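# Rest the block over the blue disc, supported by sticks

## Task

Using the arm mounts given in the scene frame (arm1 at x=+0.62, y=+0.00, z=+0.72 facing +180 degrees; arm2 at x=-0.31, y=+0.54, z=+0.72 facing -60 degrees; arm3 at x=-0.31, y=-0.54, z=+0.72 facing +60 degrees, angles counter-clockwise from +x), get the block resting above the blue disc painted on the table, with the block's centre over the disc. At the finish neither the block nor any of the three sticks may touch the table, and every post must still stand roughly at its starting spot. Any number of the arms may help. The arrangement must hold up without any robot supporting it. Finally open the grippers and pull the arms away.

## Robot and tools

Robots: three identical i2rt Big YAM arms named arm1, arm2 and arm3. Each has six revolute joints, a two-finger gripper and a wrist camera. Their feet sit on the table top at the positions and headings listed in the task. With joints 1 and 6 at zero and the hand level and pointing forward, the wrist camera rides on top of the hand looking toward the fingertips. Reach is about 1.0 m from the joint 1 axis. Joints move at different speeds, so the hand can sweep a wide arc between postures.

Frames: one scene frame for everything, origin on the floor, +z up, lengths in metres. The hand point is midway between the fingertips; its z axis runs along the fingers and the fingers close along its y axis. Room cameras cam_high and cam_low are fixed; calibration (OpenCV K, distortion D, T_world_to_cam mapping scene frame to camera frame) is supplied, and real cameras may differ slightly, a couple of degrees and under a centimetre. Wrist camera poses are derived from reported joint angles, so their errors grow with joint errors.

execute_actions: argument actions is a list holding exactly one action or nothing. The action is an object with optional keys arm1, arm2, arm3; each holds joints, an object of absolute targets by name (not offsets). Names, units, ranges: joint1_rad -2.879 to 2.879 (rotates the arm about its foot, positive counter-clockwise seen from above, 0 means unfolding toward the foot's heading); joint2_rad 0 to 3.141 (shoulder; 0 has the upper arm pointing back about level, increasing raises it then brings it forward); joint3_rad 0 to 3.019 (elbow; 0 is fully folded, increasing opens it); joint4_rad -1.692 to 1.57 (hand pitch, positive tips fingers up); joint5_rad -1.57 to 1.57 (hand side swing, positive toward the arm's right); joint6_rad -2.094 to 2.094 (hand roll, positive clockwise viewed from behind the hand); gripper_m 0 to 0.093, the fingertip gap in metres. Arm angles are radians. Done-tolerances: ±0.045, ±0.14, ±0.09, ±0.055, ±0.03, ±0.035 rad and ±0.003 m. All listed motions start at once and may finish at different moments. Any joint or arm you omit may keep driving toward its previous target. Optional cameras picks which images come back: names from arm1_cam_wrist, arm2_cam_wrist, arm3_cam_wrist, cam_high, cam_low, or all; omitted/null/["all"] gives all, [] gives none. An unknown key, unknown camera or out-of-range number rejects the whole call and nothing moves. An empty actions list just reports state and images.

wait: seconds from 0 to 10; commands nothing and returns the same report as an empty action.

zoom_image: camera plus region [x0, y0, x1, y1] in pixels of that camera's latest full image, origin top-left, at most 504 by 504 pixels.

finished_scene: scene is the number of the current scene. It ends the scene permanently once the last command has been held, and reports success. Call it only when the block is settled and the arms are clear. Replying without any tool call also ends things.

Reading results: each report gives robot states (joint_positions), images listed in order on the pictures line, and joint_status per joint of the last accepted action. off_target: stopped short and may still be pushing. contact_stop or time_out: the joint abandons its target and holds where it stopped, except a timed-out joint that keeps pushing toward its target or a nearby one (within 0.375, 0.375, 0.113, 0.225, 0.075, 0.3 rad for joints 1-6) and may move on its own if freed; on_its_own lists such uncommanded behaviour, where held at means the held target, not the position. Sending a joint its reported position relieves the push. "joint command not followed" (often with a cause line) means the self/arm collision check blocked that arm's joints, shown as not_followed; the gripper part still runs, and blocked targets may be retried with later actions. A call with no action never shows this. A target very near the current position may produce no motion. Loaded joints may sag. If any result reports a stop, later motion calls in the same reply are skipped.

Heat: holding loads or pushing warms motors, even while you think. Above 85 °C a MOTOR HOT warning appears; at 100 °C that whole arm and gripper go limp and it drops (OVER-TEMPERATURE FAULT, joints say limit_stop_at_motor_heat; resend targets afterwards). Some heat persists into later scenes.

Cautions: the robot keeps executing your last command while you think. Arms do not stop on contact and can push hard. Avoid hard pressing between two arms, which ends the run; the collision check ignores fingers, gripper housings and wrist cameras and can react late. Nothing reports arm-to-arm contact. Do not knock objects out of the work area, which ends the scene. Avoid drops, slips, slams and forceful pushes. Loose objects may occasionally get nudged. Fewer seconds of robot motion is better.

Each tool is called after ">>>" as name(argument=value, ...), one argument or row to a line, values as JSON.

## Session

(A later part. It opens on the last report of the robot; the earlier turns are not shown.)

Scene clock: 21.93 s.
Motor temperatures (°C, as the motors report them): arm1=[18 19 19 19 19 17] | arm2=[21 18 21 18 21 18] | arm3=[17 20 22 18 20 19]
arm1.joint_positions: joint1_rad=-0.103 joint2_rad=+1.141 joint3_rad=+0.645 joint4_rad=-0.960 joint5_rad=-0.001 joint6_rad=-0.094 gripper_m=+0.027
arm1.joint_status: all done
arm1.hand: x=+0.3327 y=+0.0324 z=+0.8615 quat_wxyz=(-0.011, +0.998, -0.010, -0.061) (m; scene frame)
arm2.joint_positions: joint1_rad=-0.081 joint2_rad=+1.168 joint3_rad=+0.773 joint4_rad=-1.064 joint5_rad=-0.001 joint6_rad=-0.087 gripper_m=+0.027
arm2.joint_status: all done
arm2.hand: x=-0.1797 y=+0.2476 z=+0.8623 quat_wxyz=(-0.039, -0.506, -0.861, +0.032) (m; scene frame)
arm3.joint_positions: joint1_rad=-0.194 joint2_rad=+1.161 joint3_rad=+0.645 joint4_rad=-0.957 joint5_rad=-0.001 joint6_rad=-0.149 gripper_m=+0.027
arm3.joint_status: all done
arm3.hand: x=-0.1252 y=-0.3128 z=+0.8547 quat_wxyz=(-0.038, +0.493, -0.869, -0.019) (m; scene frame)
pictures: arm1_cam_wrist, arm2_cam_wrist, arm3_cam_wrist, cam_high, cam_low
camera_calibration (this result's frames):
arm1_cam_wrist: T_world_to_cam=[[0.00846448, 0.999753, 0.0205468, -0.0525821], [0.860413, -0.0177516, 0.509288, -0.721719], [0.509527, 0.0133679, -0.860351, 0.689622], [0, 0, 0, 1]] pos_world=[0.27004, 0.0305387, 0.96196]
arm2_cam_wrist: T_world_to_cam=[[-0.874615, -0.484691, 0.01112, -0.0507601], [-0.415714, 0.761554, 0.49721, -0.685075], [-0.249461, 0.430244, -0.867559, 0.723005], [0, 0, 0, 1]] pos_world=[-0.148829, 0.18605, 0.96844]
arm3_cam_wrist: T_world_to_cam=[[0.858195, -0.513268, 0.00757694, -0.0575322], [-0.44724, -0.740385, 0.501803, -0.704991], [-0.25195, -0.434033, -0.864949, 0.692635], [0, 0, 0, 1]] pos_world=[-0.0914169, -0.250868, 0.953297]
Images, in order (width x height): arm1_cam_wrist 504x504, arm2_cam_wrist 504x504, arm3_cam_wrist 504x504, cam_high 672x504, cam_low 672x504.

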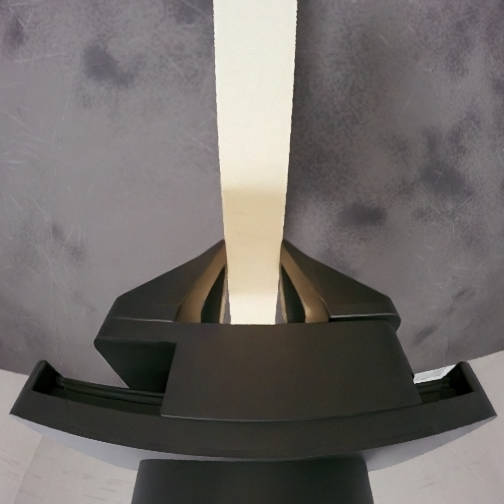

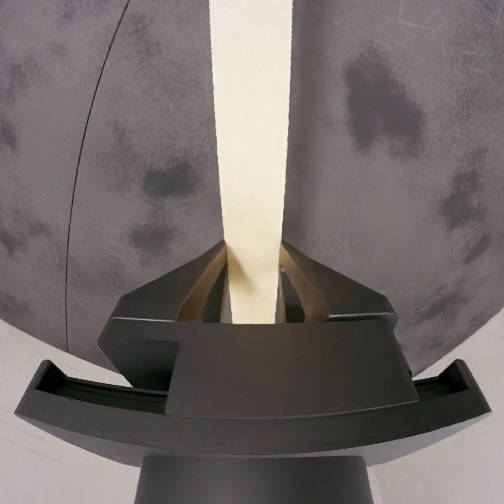

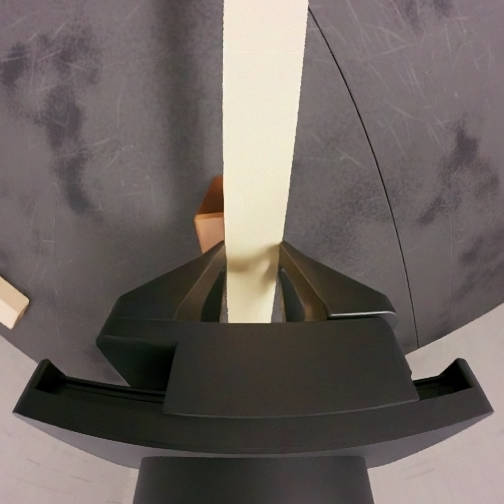

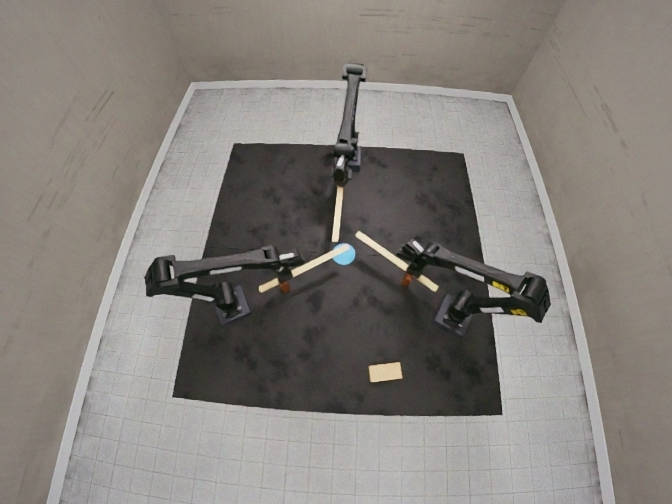

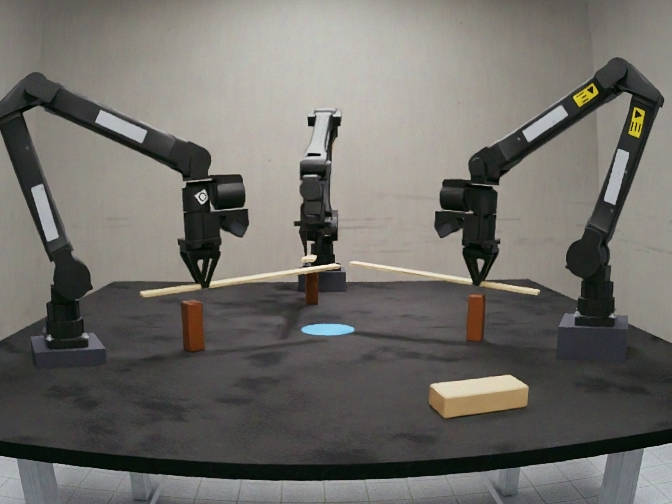

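>>> execute_actions(
  actions=[
    {"arm3":{"joints":{"joint1_rad":-0.125,"joint6_rad":-0.115,"joint4_rad":-0.9}},"arm2":{"joints":{"joint4_rad":-1.02}}},
  ],
  cameras=[],
)

>>> execute_actions(
  actions=[
    {"arm1":{"joints":{"joint1_rad":-0.06,"joint6_rad":-0.07,"joint2_rad":1.319,"joint3_rad":0.84,"joint4_rad":-0.925}},"arm2":{"joints":{"joint1_rad":-0.06,"joint6_rad":-0.07,"joint2_rad":1.375,"joint3_rad":1.007,"joint4_rad":-1.045}},"arm3":{"joints":{"joint1_rad":-0.115,"joint2_rad":1.387,"joint3_rad":0.918,"joint4_rad":-0.94}}},
  ],
)

>>> zoom_image(
  camera="cam_high",
  region=[250, 160, 450, 310],
)

>>> zoom_image(
  camera="cam_low",
  region=[150, 210, 520, 360],
)

Scene clock: 23.73 s.
Motor temperatures (°C, as the motors report them): arm1=[18 19 19 19 19 17] | arm2=[21 18 21 18 21 18] | arm3=[17 20 22 18 20 19]
arm1.joint_positions: joint1_rad=-0.103 joint2_rad=+1.141 joint3_rad=+0.645 joint4_rad=-0.960 joint5_rad=-0.001 joint6_rad=-0.094 gripper_m=+0.027
arm1.joint_status: not commanded
arm1.hand: x=+0.3327 y=+0.0324 z=+0.8615 quat_wxyz=(-0.011, +0.998, -0.010, -0.061) (m; scene frame)
arm2.joint_positions: joint1_rad=-0.081 joint2_rad=+1.168 joint3_rad=+0.773 joint4_rad=-1.035 joint5_rad=-0.001 joint6_rad=-0.088 gripper_m=+0.027
arm2.joint_status: all done
arm2.hand: x=-0.1768 y=+0.2412 z=+0.8631 quat_wxyz=(-0.050, -0.505, -0.861, +0.040) (m; scene frame)
arm3.joint_positions: joint1_rad=-0.128 joint2_rad=+1.161 joint3_rad=+0.645 joint4_rad=-0.921 joint5_rad=-0.001 joint6_rad=-0.128 gripper_m=+0.027
arm3.joint_status: all done
arm3.hand: x=-0.1352 y=-0.2941 z=+0.8558 quat_wxyz=(-0.054, +0.512, -0.857, -0.029) (m; scene frame)
pictures: none
No camera images: the call's "cameras" was empty. Leave "cameras" out to get every camera's image.

Scene clock: 24.77 s.
Motor temperatures (°C, as the motors report them): arm1=[18 19 19 19 19 17] | arm2=[21 18 22 18 21 18] | arm3=[17 20 23 18 20 19]
arm1.joint_positions: joint1_rad=-0.069 joint2_rad=+1.322 joint3_rad=+0.782 joint4_rad=-0.942 joint5_rad=-0.001 joint6_rad=-0.083 gripper_m=+0.027
arm1.joint_status: all done
arm1.hand: x=+0.2780 y=+0.0270 z=+0.8580 quat_wxyz=(-0.009, +0.999, +0.002, -0.048) (m; scene frame)
arm2.joint_positions: joint1_rad=-0.067 joint2_rad=+1.379 joint3_rad=+0.961 joint4_rad=-1.044 joint5_rad=+0.003 joint6_rad=-0.064 gripper_m=+0.027
arm2.joint_status: all done
arm2.hand: x=-0.1443 y=+0.1801 z=+0.8626 quat_wxyz=(-0.037, -0.510, -0.859, +0.032) (m; scene frame)
arm3.joint_positions: joint1_rad=-0.124 joint2_rad=+1.395 joint3_rad=+0.872 joint4_rad=-0.933 joint5_rad=+0.003 joint6_rad=-0.103 gripper_m=+0.027
arm3.joint_status: all done
arm3.hand: x=-0.0873 y=-0.2258 z=+0.8621 quat_wxyz=(-0.046, +0.503, -0.862, -0.024) (m; scene frame)
pictures: arm1_cam_wrist, arm2_cam_wrist, arm3_cam_wrist, cam_high, cam_low
camera_calibration (this result's frames):
arm1_cam_wrist: T_world_to_cam=[[-0.0150597, 0.999741, 0.0170628, -0.0371121], [0.847246, 0.00369668, 0.531188, -0.688583], [0.530987, 0.022456, -0.847082, 0.696934], [0, 0, 0, 1]] pos_world=[0.212777, 0.0239976, 0.95676]
arm2_cam_wrist: T_world_to_cam=[[-0.879124, -0.476436, 0.0122292, -0.0556085], [-0.407105, 0.764041, 0.500507, -0.621166], [-0.247803, 0.435029, -0.865646, 0.758872], [0, 0, 0, 1]] pos_world=[-0.113716, 0.117971, 0.968493]
arm3_cam_wrist: T_world_to_cam=[[0.870039, -0.492905, 0.00870002, -0.0407887], [-0.434203, -0.757827, 0.486997, -0.617404], [-0.233451, -0.427484, -0.87336, 0.756698], [0, 0, 0, 1]] pos_world=[-0.0559393, -0.164513, 0.961898]
Images, in order (width x height): arm1_cam_wrist 504x504, arm2_cam_wrist 504x504, arm3_cam_wrist 504x504, cam_high 672x504, cam_low 672x504.

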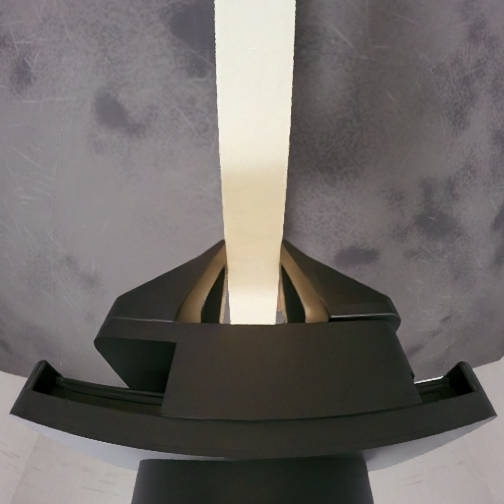

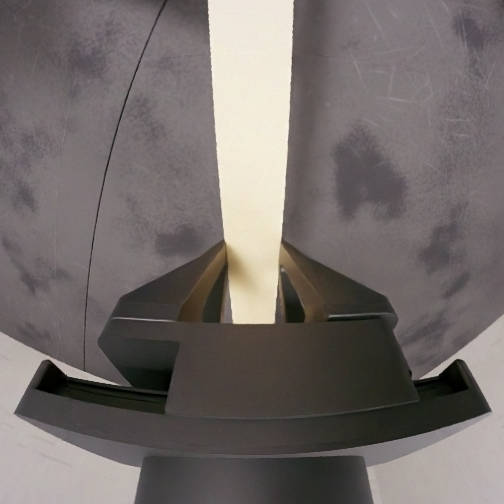

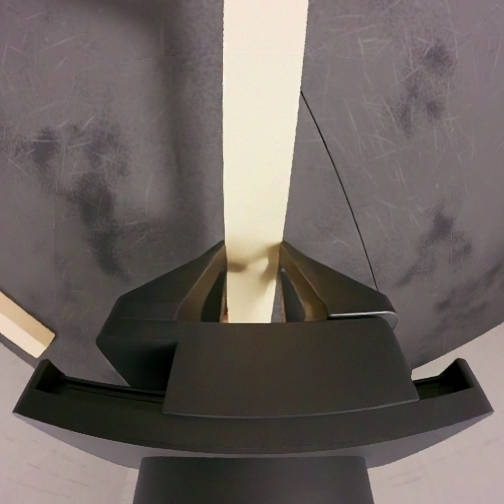

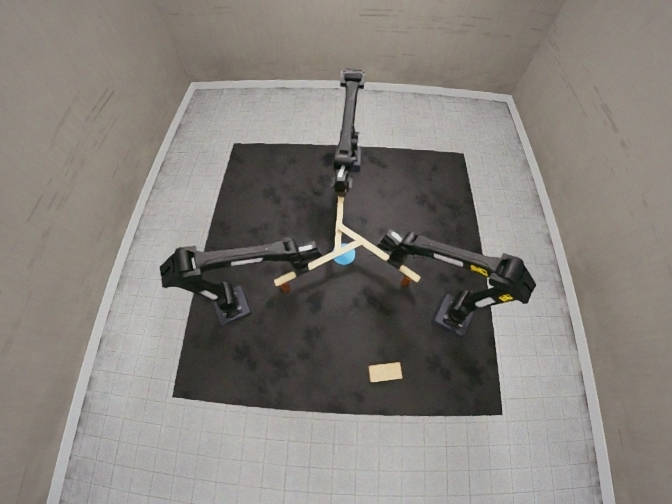

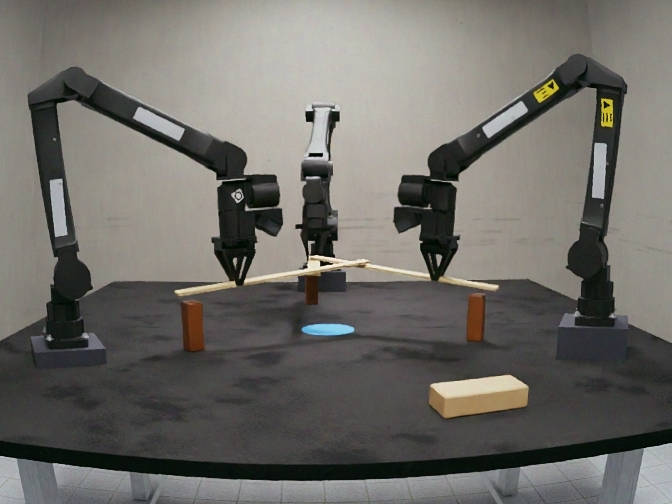

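Region (250, 160, 450, 310) of cam_high's 672x504 image, scaled by 2.520, with more detail than that image has; it fills the top 378 rows of this view, and the rest is white.

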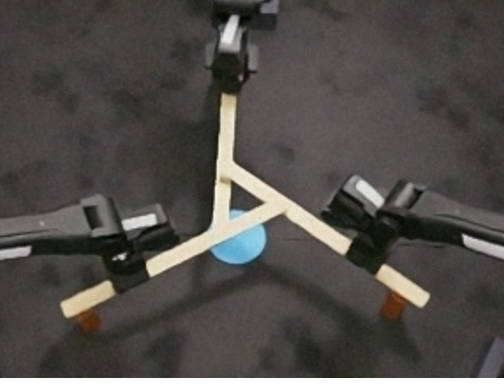

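Region (150, 210, 520, 360) of cam_low's 672x504 image, scaled by 1.362, with more detail than that image has; it fills the top 204 rows of this view, and the rest is white.

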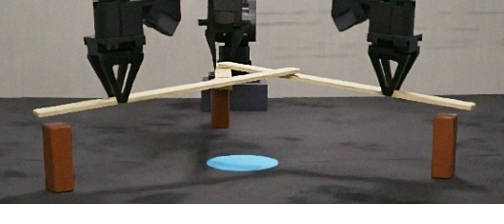

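>>> zoom_image(
  camera="cam_high",
  region=[315, 210, 385, 270],
)

>>> zoom_image(
  camera="cam_low",
  region=[280, 240, 400, 300],
)

Region (315, 210, 385, 270) of cam_high's 672x504 image, scaled by 7.200, with more detail than that image has; it fills the top 432 rows of this view, and the rest is white.

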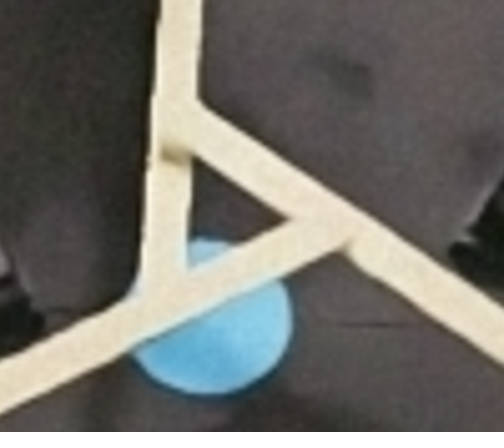

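Region (280, 240, 400, 300) of cam_low's 672x504 image, scaled by 4.200, with more detail than that image has.

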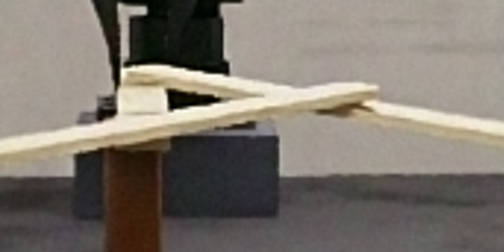

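>>> execute_actions(
  actions=[
    {"arm1":{"joints":{"joint2_rad":1.17,"joint3_rad":0.67}},"arm2":{"joints":{"joint4_rad":-0.99}},"arm3":{"joints":{"joint4_rad":-0.83}}},
  ],
  cameras=[],
)

>>> execute_actions(
  actions=[
    {"arm1":{"joints":{"joint4_rad":-0.83}}},
  ],
  cameras=["cam_low","cam_high"],
)

>>> zoom_image(
  camera="cam_low",
  region=[260, 220, 420, 300],
)

Scene clock: 26.93 s.
Motor temperatures (°C, as the motors report them): arm1=[18 19 20 19 19 17] | arm2=[21 18 22 18 21 18] | arm3=[17 20 23 18 20 19]
arm1.joint_positions: joint1_rad=-0.069 joint2_rad=+1.179 joint3_rad=+0.672 joint4_rad=-0.941 joint5_rad=-0.001 joint6_rad=-0.083 gripper_m=+0.027
arm1.joint_status: all done
arm1.hand: x=+0.3176 y=+0.0238 z=+0.8613 quat_wxyz=(-0.010, +0.998, +0.002, -0.065) (m; scene frame)
arm2.joint_positions: joint1_rad=-0.067 joint2_rad=+1.379 joint3_rad=+0.961 joint4_rad=-1.002 joint5_rad=+0.002 joint6_rad=-0.064 gripper_m=+0.027
arm2.joint_status: all done
arm2.hand: x=-0.1399 y=+0.1709 z=+0.8638 quat_wxyz=(-0.054, -0.509, -0.858, +0.043) (m; scene frame)
arm3.joint_positions: joint1_rad=-0.124 joint2_rad=+1.395 joint3_rad=+0.872 joint4_rad=-0.854 joint5_rad=+0.003 joint6_rad=-0.103 gripper_m=+0.027
arm3.joint_status: all done
arm3.hand: x=-0.0762 y=-0.2102 z=+0.8649 quat_wxyz=(-0.082, +0.502, -0.860, -0.040) (m; scene frame)
pictures: none
No camera images: the call's "cameras" was empty. Leave "cameras" out to get every camera's image.

Scene clock: 27.67 s.
Motor temperatures (°C, as the motors report them): arm1=[18 19 20 19 19 17] | arm2=[21 18 22 18 21 18] | arm3=[17 20 24 18 20 19]
arm1.joint_positions: joint1_rad=-0.069 joint2_rad=+1.179 joint3_rad=+0.672 joint4_rad=-0.855 joint5_rad=-0.001 joint6_rad=-0.083 gripper_m=+0.027
arm1.joint_status: all done
arm1.hand: x=+0.2970 y=+0.0254 z=+0.8650 quat_wxyz=(-0.014, +0.994, +0.002, -0.107) (m; scene frame)
arm2.joint_positions: joint1_rad=-0.067 joint2_rad=+1.379 joint3_rad=+0.961 joint4_rad=-1.002 joint5_rad=+0.002 joint6_rad=-0.064 gripper_m=+0.027
arm2.joint_status: not commanded
arm2.hand: x=-0.1399 y=+0.1709 z=+0.8638 quat_wxyz=(-0.054, -0.509, -0.858, +0.043) (m; scene frame)
arm3.joint_positions: joint1_rad=-0.124 joint2_rad=+1.395 joint3_rad=+0.872 joint4_rad=-0.853 joint5_rad=+0.003 joint6_rad=-0.103 gripper_m=+0.027
arm3.joint_status: not commanded
arm3.hand: x=-0.0761 y=-0.2100 z=+0.8649 quat_wxyz=(-0.082, +0.502, -0.860, -0.040) (m; scene frame)
pictures: cam_high, cam_low
Images, in order (width x height): cam_high 672x504, cam_low 672x504.

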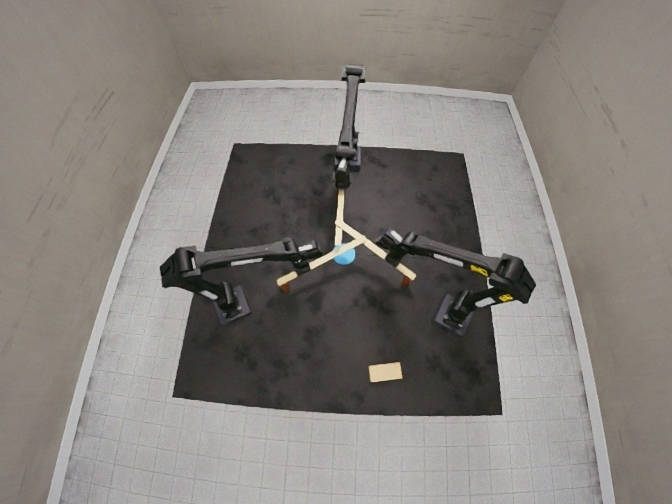

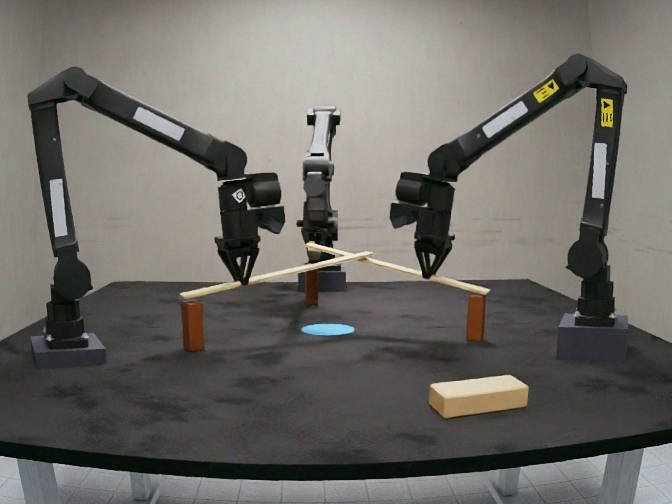

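Region (260, 220, 420, 300) of cam_low's 672x504 image, scaled by 3.150, with more detail than that image has.

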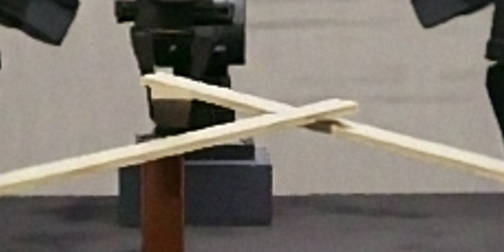

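>>> execute_actions(
  actions=[
    {"arm1":{"joints":{"joint2_rad":1.32,"joint3_rad":0.85,"joint4_rad":-0.865}}},
  ],
  cameras=["cam_low","cam_high"],
)

>>> zoom_image(
  camera="cam_low",
  region=[160, 220, 510, 330],
)

>>> zoom_image(
  camera="cam_high",
  region=[260, 160, 430, 310],
)

Scene clock: 29.17 s.
Motor temperatures (°C, as the motors report them): arm1=[18 19 20 19 19 17] | arm2=[21 18 23 18 21 18] | arm3=[17 21 24 18 20 19]
arm1.joint_positions: joint1_rad=-0.069 joint2_rad=+1.323 joint3_rad=+0.795 joint4_rad=-0.857 joint5_rad=-0.001 joint6_rad=-0.082 gripper_m=+0.027
arm1.joint_status: all done
arm1.hand: x=+0.2514 y=+0.0291 z=+0.8655 quat_wxyz=(-0.013, +0.995, +0.002, -0.097) (m; scene frame)
arm2.joint_positions: joint1_rad=-0.067 joint2_rad=+1.379 joint3_rad=+0.961 joint4_rad=-1.002 joint5_rad=+0.002 joint6_rad=-0.064 gripper_m=+0.027
arm2.joint_status: not commanded
arm2.hand: x=-0.1399 y=+0.1709 z=+0.8638 quat_wxyz=(-0.054, -0.509, -0.858, +0.043) (m; scene frame)
arm3.joint_positions: joint1_rad=-0.124 joint2_rad=+1.395 joint3_rad=+0.872 joint4_rad=-0.853 joint5_rad=+0.003 joint6_rad=-0.103 gripper_m=+0.027
arm3.joint_status: not commanded
arm3.hand: x=-0.0761 y=-0.2100 z=+0.8649 quat_wxyz=(-0.082, +0.502, -0.860, -0.040) (m; scene frame)
pictures: cam_high, cam_low
Images, in order (width x height): cam_high 672x504, cam_low 672x504.

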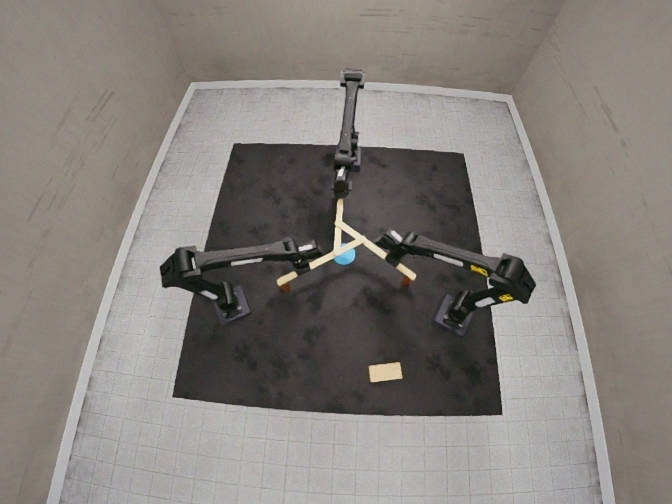

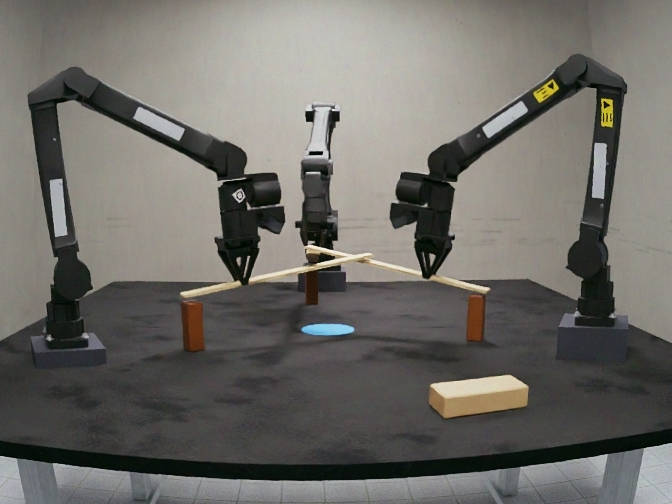

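Region (160, 220, 510, 330) of cam_low's 672x504 image, scaled by 1.440, with more detail than that image has; it fills the top 158 rows of this view, and the rest is white.

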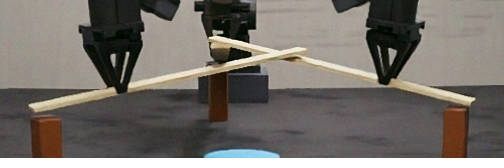

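Region (260, 160, 430, 310) of cam_high's 672x504 image, scaled by 2.965, with more detail than that image has; it fills the top 445 rows of this view, and the rest is white.

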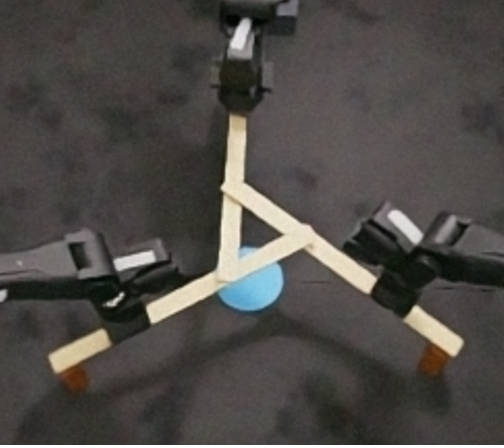

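>>> execute_actions(
  actions=[
    {"arm1":{"joints":{"joint2_rad":1.37,"joint6_rad":-0.135}},"arm2":{"joints":{"joint2_rad":1.415,"joint6_rad":-0.115}},"arm3":{"joints":{"joint2_rad":1.435,"joint6_rad":-0.155}}},
  ],
  cameras=["cam_low","cam_high"],
)

>>> zoom_image(
  camera="cam_low",
  region=[160, 220, 510, 330],
)

>>> zoom_image(
  camera="cam_high",
  region=[260, 160, 430, 310],
)

Scene clock: 30.57 s.
Motor temperatures (°C, as the motors report them): arm1=[18 19 21 19 19 17] | arm2=[21 18 23 18 21 18] | arm3=[17 21 24 18 20 19]
arm1.joint_positions: joint1_rad=-0.069 joint2_rad=+1.366 joint3_rad=+0.795 joint4_rad=-0.857 joint5_rad=-0.001 joint6_rad=-0.114 gripper_m=+0.027
arm1.joint_status: all done
arm1.hand: x=+0.2538 y=+0.0291 z=+0.8505 quat_wxyz=(-0.012, +0.997, +0.017, -0.075) (m; scene frame)
arm2.joint_positions: joint1_rad=-0.067 joint2_rad=+1.409 joint3_rad=+0.961 joint4_rad=-1.002 joint5_rad=+0.002 joint6_rad=-0.100 gripper_m=+0.027
arm2.joint_status: all done
arm2.hand: x=-0.1402 y=+0.1714 z=+0.8527 quat_wxyz=(-0.041, -0.494, -0.868, +0.036) (m; scene frame)
arm3.joint_positions: joint1_rad=-0.124 joint2_rad=+1.434 joint3_rad=+0.872 joint4_rad=-0.853 joint5_rad=+0.003 joint6_rad=-0.135 gripper_m=+0.027
arm3.joint_status: all done
arm3.hand: x=-0.0775 y=-0.2118 z=+0.8502 quat_wxyz=(-0.065, +0.516, -0.853, -0.031) (m; scene frame)
pictures: cam_high, cam_low
Images, in order (width x height): cam_high 672x504, cam_low 672x504.

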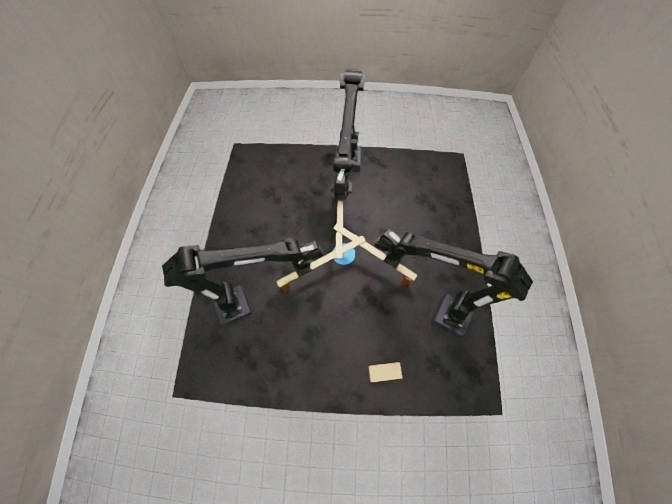

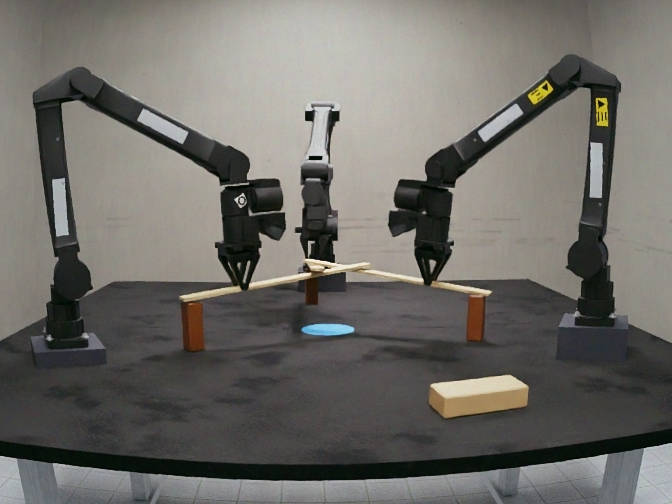

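Region (160, 220, 510, 330) of cam_low's 672x504 image, scaled by 1.440, with more detail than that image has; it fills the top 158 rows of this view, and the rest is white.

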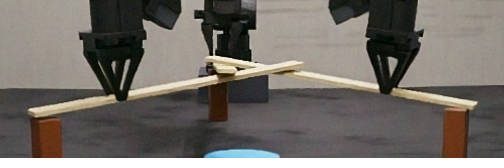

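Region (260, 160, 430, 310) of cam_high's 672x504 image, scaled by 2.965, with more detail than that image has; it fills the top 445 rows of this view, and the rest is white.

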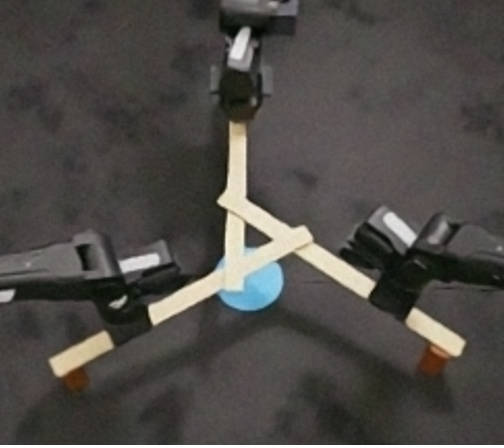

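>>> zoom_image(
  camera="cam_high",
  region=[385, 255, 430, 295],
)

>>> zoom_image(
  camera="cam_low",
  region=[280, 240, 500, 320],
)

Region (385, 255, 430, 295) of cam_high's 672x504 image, scaled by 11.200, with more detail than that image has.

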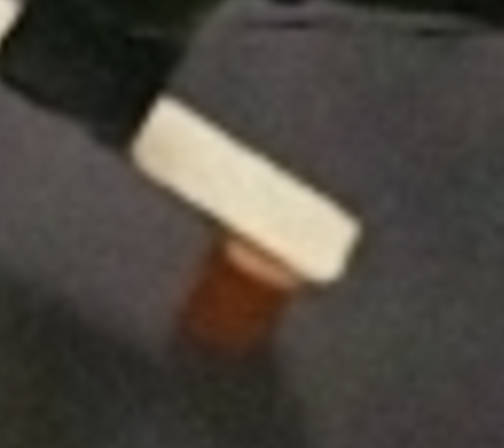

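Region (280, 240, 500, 320) of cam_low's 672x504 image, scaled by 2.291, with more detail than that image has; it fills the top 183 rows of this view, and the rest is white.

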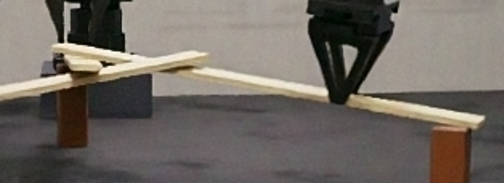

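Acceptable. Lower slightly more, then release.

>>> execute_actions(
  actions=[
    {"arm1":{"joints":{"joint2_rad":1.395}},"arm2":{"joints":{"joint2_rad":1.435}},"arm3":{"joints":{"joint2_rad":1.46}}},
  ],
  cameras=[],
)

>>> execute_actions(
  actions=[
    {"arm1":{"joints":{"gripper_m":0.06}},"arm2":{"joints":{"gripper_m":0.06}},"arm3":{"joints":{"gripper_m":0.093}}},
  ],
  cameras=["cam_low"],
)

>>> execute_actions(
  actions=[
    {"arm1":{"joints":{"joint2_rad":0.7}},"arm2":{"joints":{"joint2_rad":0.7}},"arm3":{"joints":{"joint2_rad":1.15,"joint4_rad":-1.25}}},
  ],
)

Scene clock: 31.87 s.
Motor temperatures (°C, as the motors report them): arm1=[18 19 21 19 19 17] | arm2=[21 18 23 18 21 18] | arm3=[17 21 24 18 20 19]
arm1.joint_positions: joint1_rad=-0.069 joint2_rad=+1.387 joint3_rad=+0.795 joint4_rad=-0.857 joint5_rad=-0.001 joint6_rad=-0.114 gripper_m=+0.027
arm1.joint_status: all done
arm1.hand: x=+0.2552 y=+0.0290 z=+0.8433 quat_wxyz=(-0.011, +0.998, +0.017, -0.065) (m; scene frame)
arm2.joint_positions: joint1_rad=-0.067 joint2_rad=+1.423 joint3_rad=+0.961 joint4_rad=-0.999 joint5_rad=+0.002 joint6_rad=-0.104 gripper_m=+0.027
arm2.joint_status: all done
arm2.hand: x=-0.1402 y=+0.1713 z=+0.8472 quat_wxyz=(-0.037, -0.493, -0.869, +0.032) (m; scene frame)
arm3.joint_positions: joint1_rad=-0.124 joint2_rad=+1.441 joint3_rad=+0.874 joint4_rad=-0.853 joint5_rad=+0.003 joint6_rad=-0.135 gripper_m=+0.027
arm3.joint_status: all done
arm3.hand: x=-0.0772 y=-0.2113 z=+0.8482 quat_wxyz=(-0.063, +0.516, -0.854, -0.030) (m; scene frame)
pictures: none
No camera images: the call's "cameras" was empty. Leave "cameras" out to get every camera's image.

Scene clock: 32.57 s.
Motor temperatures (°C, as the motors report them): arm1=[18 19 21 19 19 17] | arm2=[21 18 23 18 21 18] | arm3=[17 21 24 18 20 19]
arm1.joint_positions: joint1_rad=-0.069 joint2_rad=+1.387 joint3_rad=+0.795 joint4_rad=-0.857 joint5_rad=-0.001 joint6_rad=-0.120 gripper_m=+0.060
arm1.joint_status: all done
arm1.hand: x=+0.2552 y=+0.0290 z=+0.8433 quat_wxyz=(-0.012, +0.998, +0.020, -0.065) (m; scene frame)
arm2.joint_positions: joint1_rad=-0.067 joint2_rad=+1.424 joint3_rad=+0.961 joint4_rad=-0.999 joint5_rad=+0.002 joint6_rad=-0.106 gripper_m=+0.060
arm2.joint_status: all done
arm2.hand: x=-0.1402 y=+0.1713 z=+0.8471 quat_wxyz=(-0.036, -0.492, -0.869, +0.032) (m; scene frame)
arm3.joint_positions: joint1_rad=-0.123 joint2_rad=+1.451 joint3_rad=+0.874 joint4_rad=-0.850 joint5_rad=+0.003 joint6_rad=-0.143 gripper_m=+0.093
arm3.joint_status: all done
arm3.hand: x=-0.0774 y=-0.2112 z=+0.8447 quat_wxyz=(-0.060, +0.520, -0.852, -0.029) (m; scene frame)
pictures: cam_low
Images, in order (width x height): cam_low 672x504.

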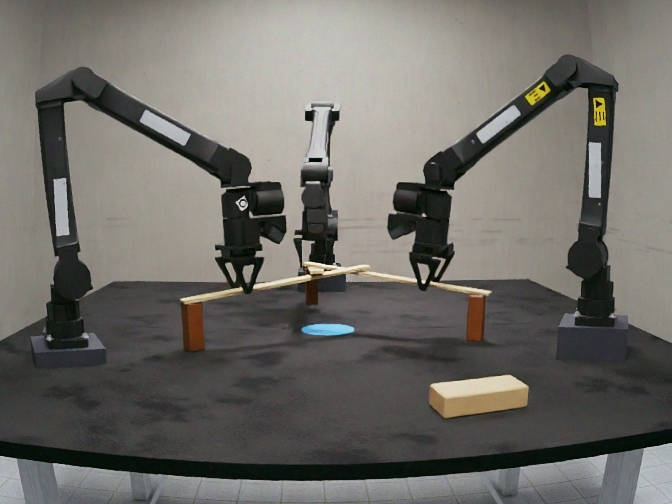

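Scene clock: 33.97 s.
Motor temperatures (°C, as the motors report them): arm1=[18 19 21 19 19 17] | arm2=[21 18 24 18 21 18] | arm3=[17 21 25 18 20 19]
arm1.joint_positions: joint1_rad=-0.069 joint2_rad=+0.699 joint3_rad=+0.795 joint4_rad=-0.857 joint5_rad=-0.001 joint6_rad=-0.120 gripper_m=+0.060
arm1.joint_status: all done
arm1.hand: x=+0.2891 y=+0.0237 z=+1.0780 quat_wxyz=(-0.045, +0.917, +0.021, -0.395) (m; scene frame)
arm2.joint_positions: joint1_rad=-0.067 joint2_rad=+0.692 joint3_rad=+0.966 joint4_rad=-0.999 joint5_rad=+0.002 joint6_rad=-0.106 gripper_m=+0.060
arm2.joint_status: all done
arm2.hand: x=-0.1691 y=+0.2388 z=+1.1123 quat_wxyz=(-0.326, -0.449, -0.797, +0.239) (m; scene frame)
arm3.joint_positions: joint1_rad=-0.123 joint2_rad=+1.142 joint3_rad=+0.874 joint4_rad=-1.234 joint5_rad=+0.003 joint6_rad=-0.143 gripper_m=+0.093
arm3.joint_status: all done
arm3.hand: x=-0.1270 y=-0.2827 z=+0.9396 quat_wxyz=(-0.025, +0.521, -0.853, -0.014) (m; scene frame)
pictures: arm1_cam_wrist, arm2_cam_wrist, arm3_cam_wrist, cam_high, cam_low
camera_calibration (this result's frames):
arm1_cam_wrist: T_world_to_cam=[[-0.0129449, 0.994343, 0.105427, -0.133064], [0.987382, 0.0293537, -0.155615, -0.115637], [-0.157829, 0.102082, -0.982176, 1.22042], [0, 0, 0, 1]] pos_world=[0.305073, 0.011123, 1.1947]
arm2_cam_wrist: T_world_to_cam=[[-0.871227, -0.483781, 0.0831854, -0.128359], [-0.48997, 0.846717, -0.207365, -0.0474507], [0.0298847, -0.22142, -0.97472, 1.26835], [0, 0, 0, 1]] pos_world=[-0.172983, 0.258918, 1.23712]
arm3_cam_wrist: T_world_to_cam=[[0.889391, -0.457108, 0.00589351, -0.019695], [-0.391358, -0.754673, 0.5266, -0.746359], [-0.236266, -0.47066, -0.850093, 0.756309], [0, 0, 0, 1]] pos_world=[-0.0958875, -0.216295, 1.03608]
Images, in order (width x height): arm1_cam_wrist 504x504, arm2_cam_wrist 504x504, arm3_cam_wrist 504x504, cam_high 672x504, cam_low 672x504.

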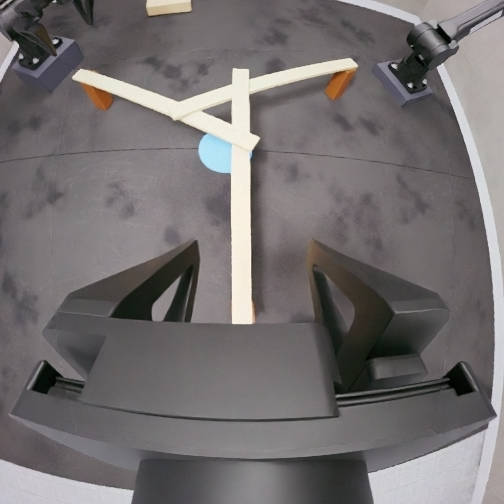

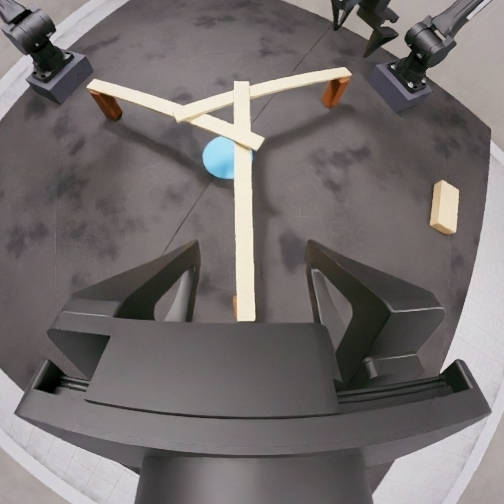

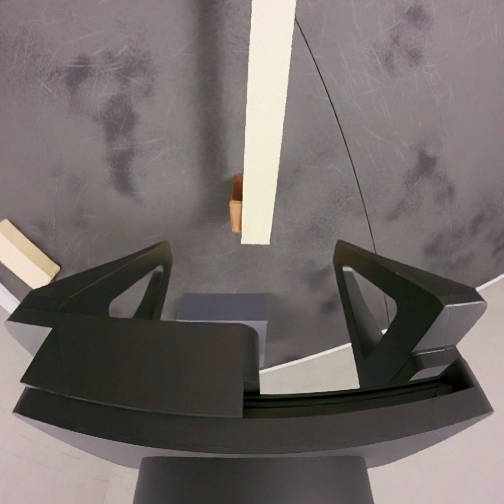

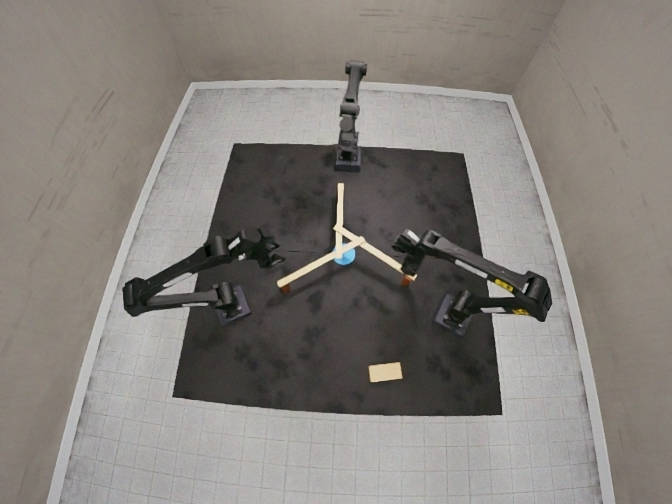

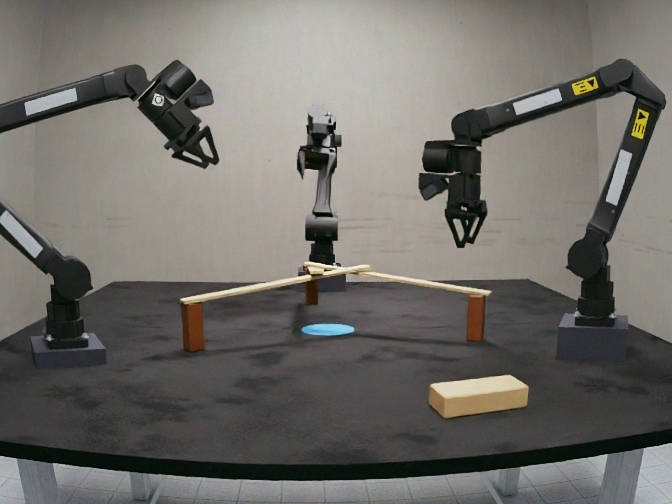

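>>> execute_actions(
  actions=[
    {"arm3":{"joints":{"joint1_rad":1.117,"joint6_rad":0.52,"joint3_rad":1.03}}},
  ],
  cameras=[],
)

>>> execute_actions(
  actions=[
    {"arm3":{"joints":{"joint2_rad":1.617,"joint4_rad":-0.93}}},
  ],
  cameras=["arm3_cam_wrist","cam_low"],
)

Scene clock: 36.03 s.
Motor temperatures (°C, as the motors report them): arm1=[18 19 22 19 19 17] | arm2=[21 18 24 18 21 18] | arm3=[17 21 25 18 20 19]
arm1.joint_positions: joint1_rad=-0.069 joint2_rad=+0.699 joint3_rad=+0.795 joint4_rad=-0.857 joint5_rad=-0.001 joint6_rad=-0.120 gripper_m=+0.060
arm1.joint_status: not commanded
arm1.hand: x=+0.2891 y=+0.0237 z=+1.0780 quat_wxyz=(-0.045, +0.917, +0.021, -0.395) (m; scene frame)
arm2.joint_positions: joint1_rad=-0.067 joint2_rad=+0.692 joint3_rad=+0.966 joint4_rad=-0.999 joint5_rad=+0.002 joint6_rad=-0.106 gripper_m=+0.060
arm2.joint_status: not commanded
arm2.hand: x=-0.1691 y=+0.2388 z=+1.1123 quat_wxyz=(-0.326, -0.449, -0.797, +0.239) (m; scene frame)
arm3.joint_positions: joint1_rad=+1.116 joint2_rad=+1.147 joint3_rad=+0.988 joint4_rad=-1.238 joint5_rad=+0.001 joint6_rad=+0.507 gripper_m=+0.093
arm3.joint_status: all done
arm3.hand: x=-0.5095 y=-0.2532 z=+0.9889 quat_wxyz=(-0.013, +0.743, -0.663, -0.088) (m; scene frame)
pictures: none
No camera images: the call's "cameras" was empty. Leave "cameras" out to get every camera's image.

Scene clock: 37.20 s.
Motor temperatures (°C, as the motors report them): arm1=[18 19 23 19 19 17] | arm2=[21 18 24 18 21 18] | arm3=[17 21 25 18 20 19]
arm1.joint_positions: joint1_rad=-0.069 joint2_rad=+0.699 joint3_rad=+0.795 joint4_rad=-0.857 joint5_rad=-0.001 joint6_rad=-0.120 gripper_m=+0.060
arm1.joint_status: not commanded
arm1.hand: x=+0.2891 y=+0.0237 z=+1.0780 quat_wxyz=(-0.045, +0.917, +0.021, -0.395) (m; scene frame)
arm2.joint_positions: joint1_rad=-0.067 joint2_rad=+0.692 joint3_rad=+0.966 joint4_rad=-0.999 joint5_rad=+0.002 joint6_rad=-0.106 gripper_m=+0.060
arm2.joint_status: not commanded
arm2.hand: x=-0.1691 y=+0.2388 z=+1.1123 quat_wxyz=(-0.326, -0.449, -0.797, +0.239) (m; scene frame)
arm3.joint_positions: joint1_rad=+1.116 joint2_rad=+1.635 joint3_rad=+0.989 joint4_rad=-0.947 joint5_rad=+0.001 joint6_rad=+0.508 gripper_m=+0.093
arm3.joint_status: all done
arm3.hand: x=-0.5502 y=-0.2008 z=+0.8164 quat_wxyz=(+0.008, +0.747, -0.665, +0.008) (m; scene frame)
pictures: arm3_cam_wrist, cam_low
camera_calibration (this result's frames):
arm3_cam_wrist: T_world_to_cam=[[0.99347, 0.114095, 0.000834708, 0.570883], [0.091421, -0.800375, 0.592489, -0.582615], [0.0682679, -0.588543, -0.805578, 0.697697], [0, 0, 0, 1]] pos_world=[-0.561522, -0.12082, 0.906766]
Images, in order (width x height): arm3_cam_wrist 504x504, cam_low 672x504.

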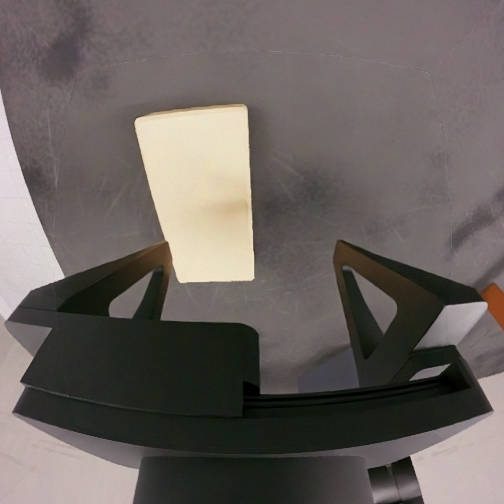

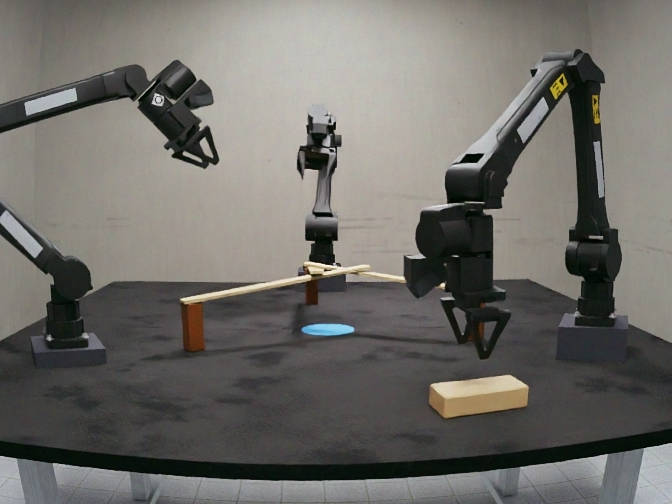

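>>> execute_actions(
  actions=[
    {"arm3":{"joints":{"joint1_rad":1.162,"joint6_rad":0.562,"joint2_rad":1.685,"joint3_rad":1.1,"joint4_rad":-0.92}}},
  ],
  cameras=["arm3_cam_wrist"],
)

>>> execute_actions(
  actions=[
    {"arm3":{"joints":{"joint2_rad":1.8,"joint3_rad":1.009,"joint4_rad":-0.76}}},
  ],
  cameras=["arm3_cam_wrist"],
)

>>> execute_actions(
  actions=[
    {"arm3":{"joints":{"gripper_m":0}}},
  ],
  cameras=["arm3_cam_wrist"],
)

Scene clock: 38.60 s.
Motor temperatures (°C, as the motors report them): arm1=[18 19 23 19 19 17] | arm2=[21 18 25 18 21 18] | arm3=[17 21 26 18 20 19]
arm1.joint_positions: joint1_rad=-0.069 joint2_rad=+0.699 joint3_rad=+0.795 joint4_rad=-0.857 joint5_rad=-0.001 joint6_rad=-0.120 gripper_m=+0.060
arm1.joint_status: not commanded
arm1.hand: x=+0.2891 y=+0.0237 z=+1.0780 quat_wxyz=(-0.045, +0.917, +0.021, -0.395) (m; scene frame)
arm2.joint_positions: joint1_rad=-0.067 joint2_rad=+0.692 joint3_rad=+0.966 joint4_rad=-0.999 joint5_rad=+0.002 joint6_rad=-0.106 gripper_m=+0.060
arm2.joint_status: not commanded
arm2.hand: x=-0.1691 y=+0.2388 z=+1.1123 quat_wxyz=(-0.326, -0.449, -0.797, +0.239) (m; scene frame)
arm3.joint_positions: joint1_rad=+1.160 joint2_rad=+1.677 joint3_rad=+1.059 joint4_rad=-0.933 joint5_rad=+0.001 joint6_rad=+0.549 gripper_m=+0.093
arm3.joint_status: all done
arm3.hand: x=-0.5847 y=-0.1864 z=+0.8211 quat_wxyz=(+0.004, +0.747, -0.664, -0.013) (m; scene frame)
pictures: arm3_cam_wrist
camera_calibration (this result's frames):
arm3_cam_wrist: T_world_to_cam=[[0.992941, 0.116856, -0.0203297, 0.621163], [0.107973, -0.819563, 0.562724, -0.540149], [0.049096, -0.560946, -0.826395, 0.723399], [0, 0, 0, 1]] pos_world=[-0.593972, -0.109484, 0.914396]
Images, in order (width x height): arm3_cam_wrist 504x504.

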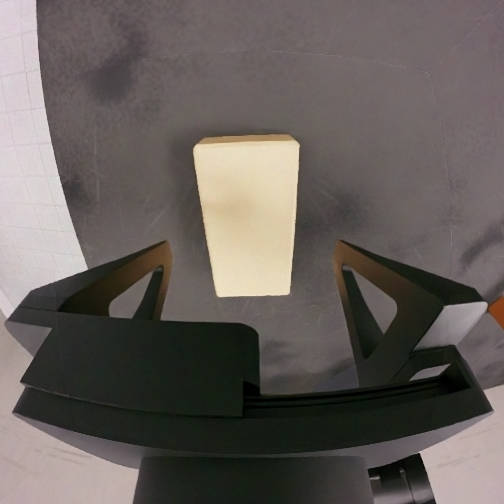

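Scene clock: 39.53 s.
Motor temperatures (°C, as the motors report them): arm1=[18 19 23 19 19 17] | arm2=[21 18 25 18 21 18] | arm3=[17 21 25 18 20 19]
arm1.joint_positions: joint1_rad=-0.069 joint2_rad=+0.699 joint3_rad=+0.795 joint4_rad=-0.857 joint5_rad=-0.001 joint6_rad=-0.120 gripper_m=+0.060
arm1.joint_status: not commanded
arm1.hand: x=+0.2891 y=+0.0237 z=+1.0780 quat_wxyz=(-0.045, +0.917, +0.021, -0.395) (m; scene frame)
arm2.joint_positions: joint1_rad=-0.067 joint2_rad=+0.692 joint3_rad=+0.966 joint4_rad=-0.999 joint5_rad=+0.002 joint6_rad=-0.106 gripper_m=+0.060
arm2.joint_status: not commanded
arm2.hand: x=-0.1691 y=+0.2388 z=+1.1123 quat_wxyz=(-0.326, -0.449, -0.797, +0.239) (m; scene frame)
arm3.joint_positions: joint1_rad=+1.160 joint2_rad=+1.817 joint3_rad=+0.997 joint4_rad=-0.777 joint5_rad=+0.001 joint6_rad=+0.550 gripper_m=+0.093
arm3.joint_status: all done
arm3.hand: x=-0.5788 y=-0.1956 z=+0.7446 quat_wxyz=(+0.008, +0.747, -0.664, +0.009) (m; scene frame)
pictures: arm3_cam_wrist
camera_calibration (this result's frames):
arm3_cam_wrist: T_world_to_cam=[[0.993149, 0.116806, 0.00340596, 0.597253], [0.0919222, -0.798903, 0.594394, -0.534165], [0.07215, -0.590008, -0.804167, 0.645858], [0, 0, 0, 1]] pos_world=[-0.590658, -0.115448, 0.834847]
Images, in order (width x height): arm3_cam_wrist 504x504.

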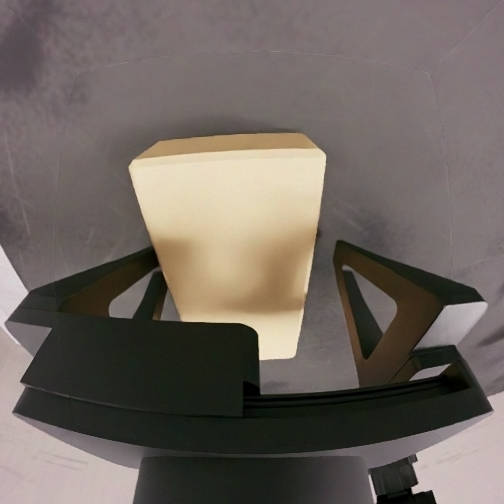

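Scene clock: 40.23 s.
Motor temperatures (°C, as the motors report them): arm1=[18 19 24 19 19 17] | arm2=[21 18 25 18 21 18] | arm3=[17 21 25 18 20 19]
arm1.joint_positions: joint1_rad=-0.069 joint2_rad=+0.699 joint3_rad=+0.795 joint4_rad=-0.857 joint5_rad=-0.001 joint6_rad=-0.120 gripper_m=+0.060
arm1.joint_status: not commanded
arm1.hand: x=+0.2891 y=+0.0237 z=+1.0780 quat_wxyz=(-0.045, +0.917, +0.021, -0.395) (m; scene frame)
arm2.joint_positions: joint1_rad=-0.067 joint2_rad=+0.692 joint3_rad=+0.966 joint4_rad=-0.999 joint5_rad=+0.002 joint6_rad=-0.106 gripper_m=+0.060
arm2.joint_status: not commanded
arm2.hand: x=-0.1691 y=+0.2388 z=+1.1123 quat_wxyz=(-0.326, -0.449, -0.797, +0.239) (m; scene frame)
arm3.joint_positions: joint1_rad=+1.160 joint2_rad=+1.817 joint3_rad=+0.997 joint4_rad=-0.774 joint5_rad=-0.001 joint6_rad=+0.552 gripper_m=+0.069
arm3.joint_status: gripper_m off_target (ended at +0.069, target +0.000)
arm3.hand: x=-0.5795 y=-0.1953 z=+0.7446 quat_wxyz=(+0.009, +0.747, -0.665, +0.008) (m; scene frame)
pictures: arm3_cam_wrist
camera_calibration (this result's frames):
arm3_cam_wrist: T_world_to_cam=[[0.993384, 0.114836, 0.000429441, 0.599844], [0.0921813, -0.799632, 0.593373, -0.533081], [0.0684838, -0.589408, -0.804928, 0.644642], [0, 0, 0, 1]] pos_world=[-0.590883, -0.115195, 0.834948]
Images, in order (width x height): arm3_cam_wrist 504x504.

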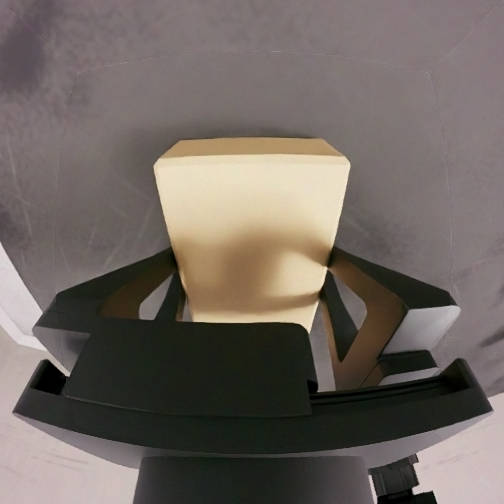

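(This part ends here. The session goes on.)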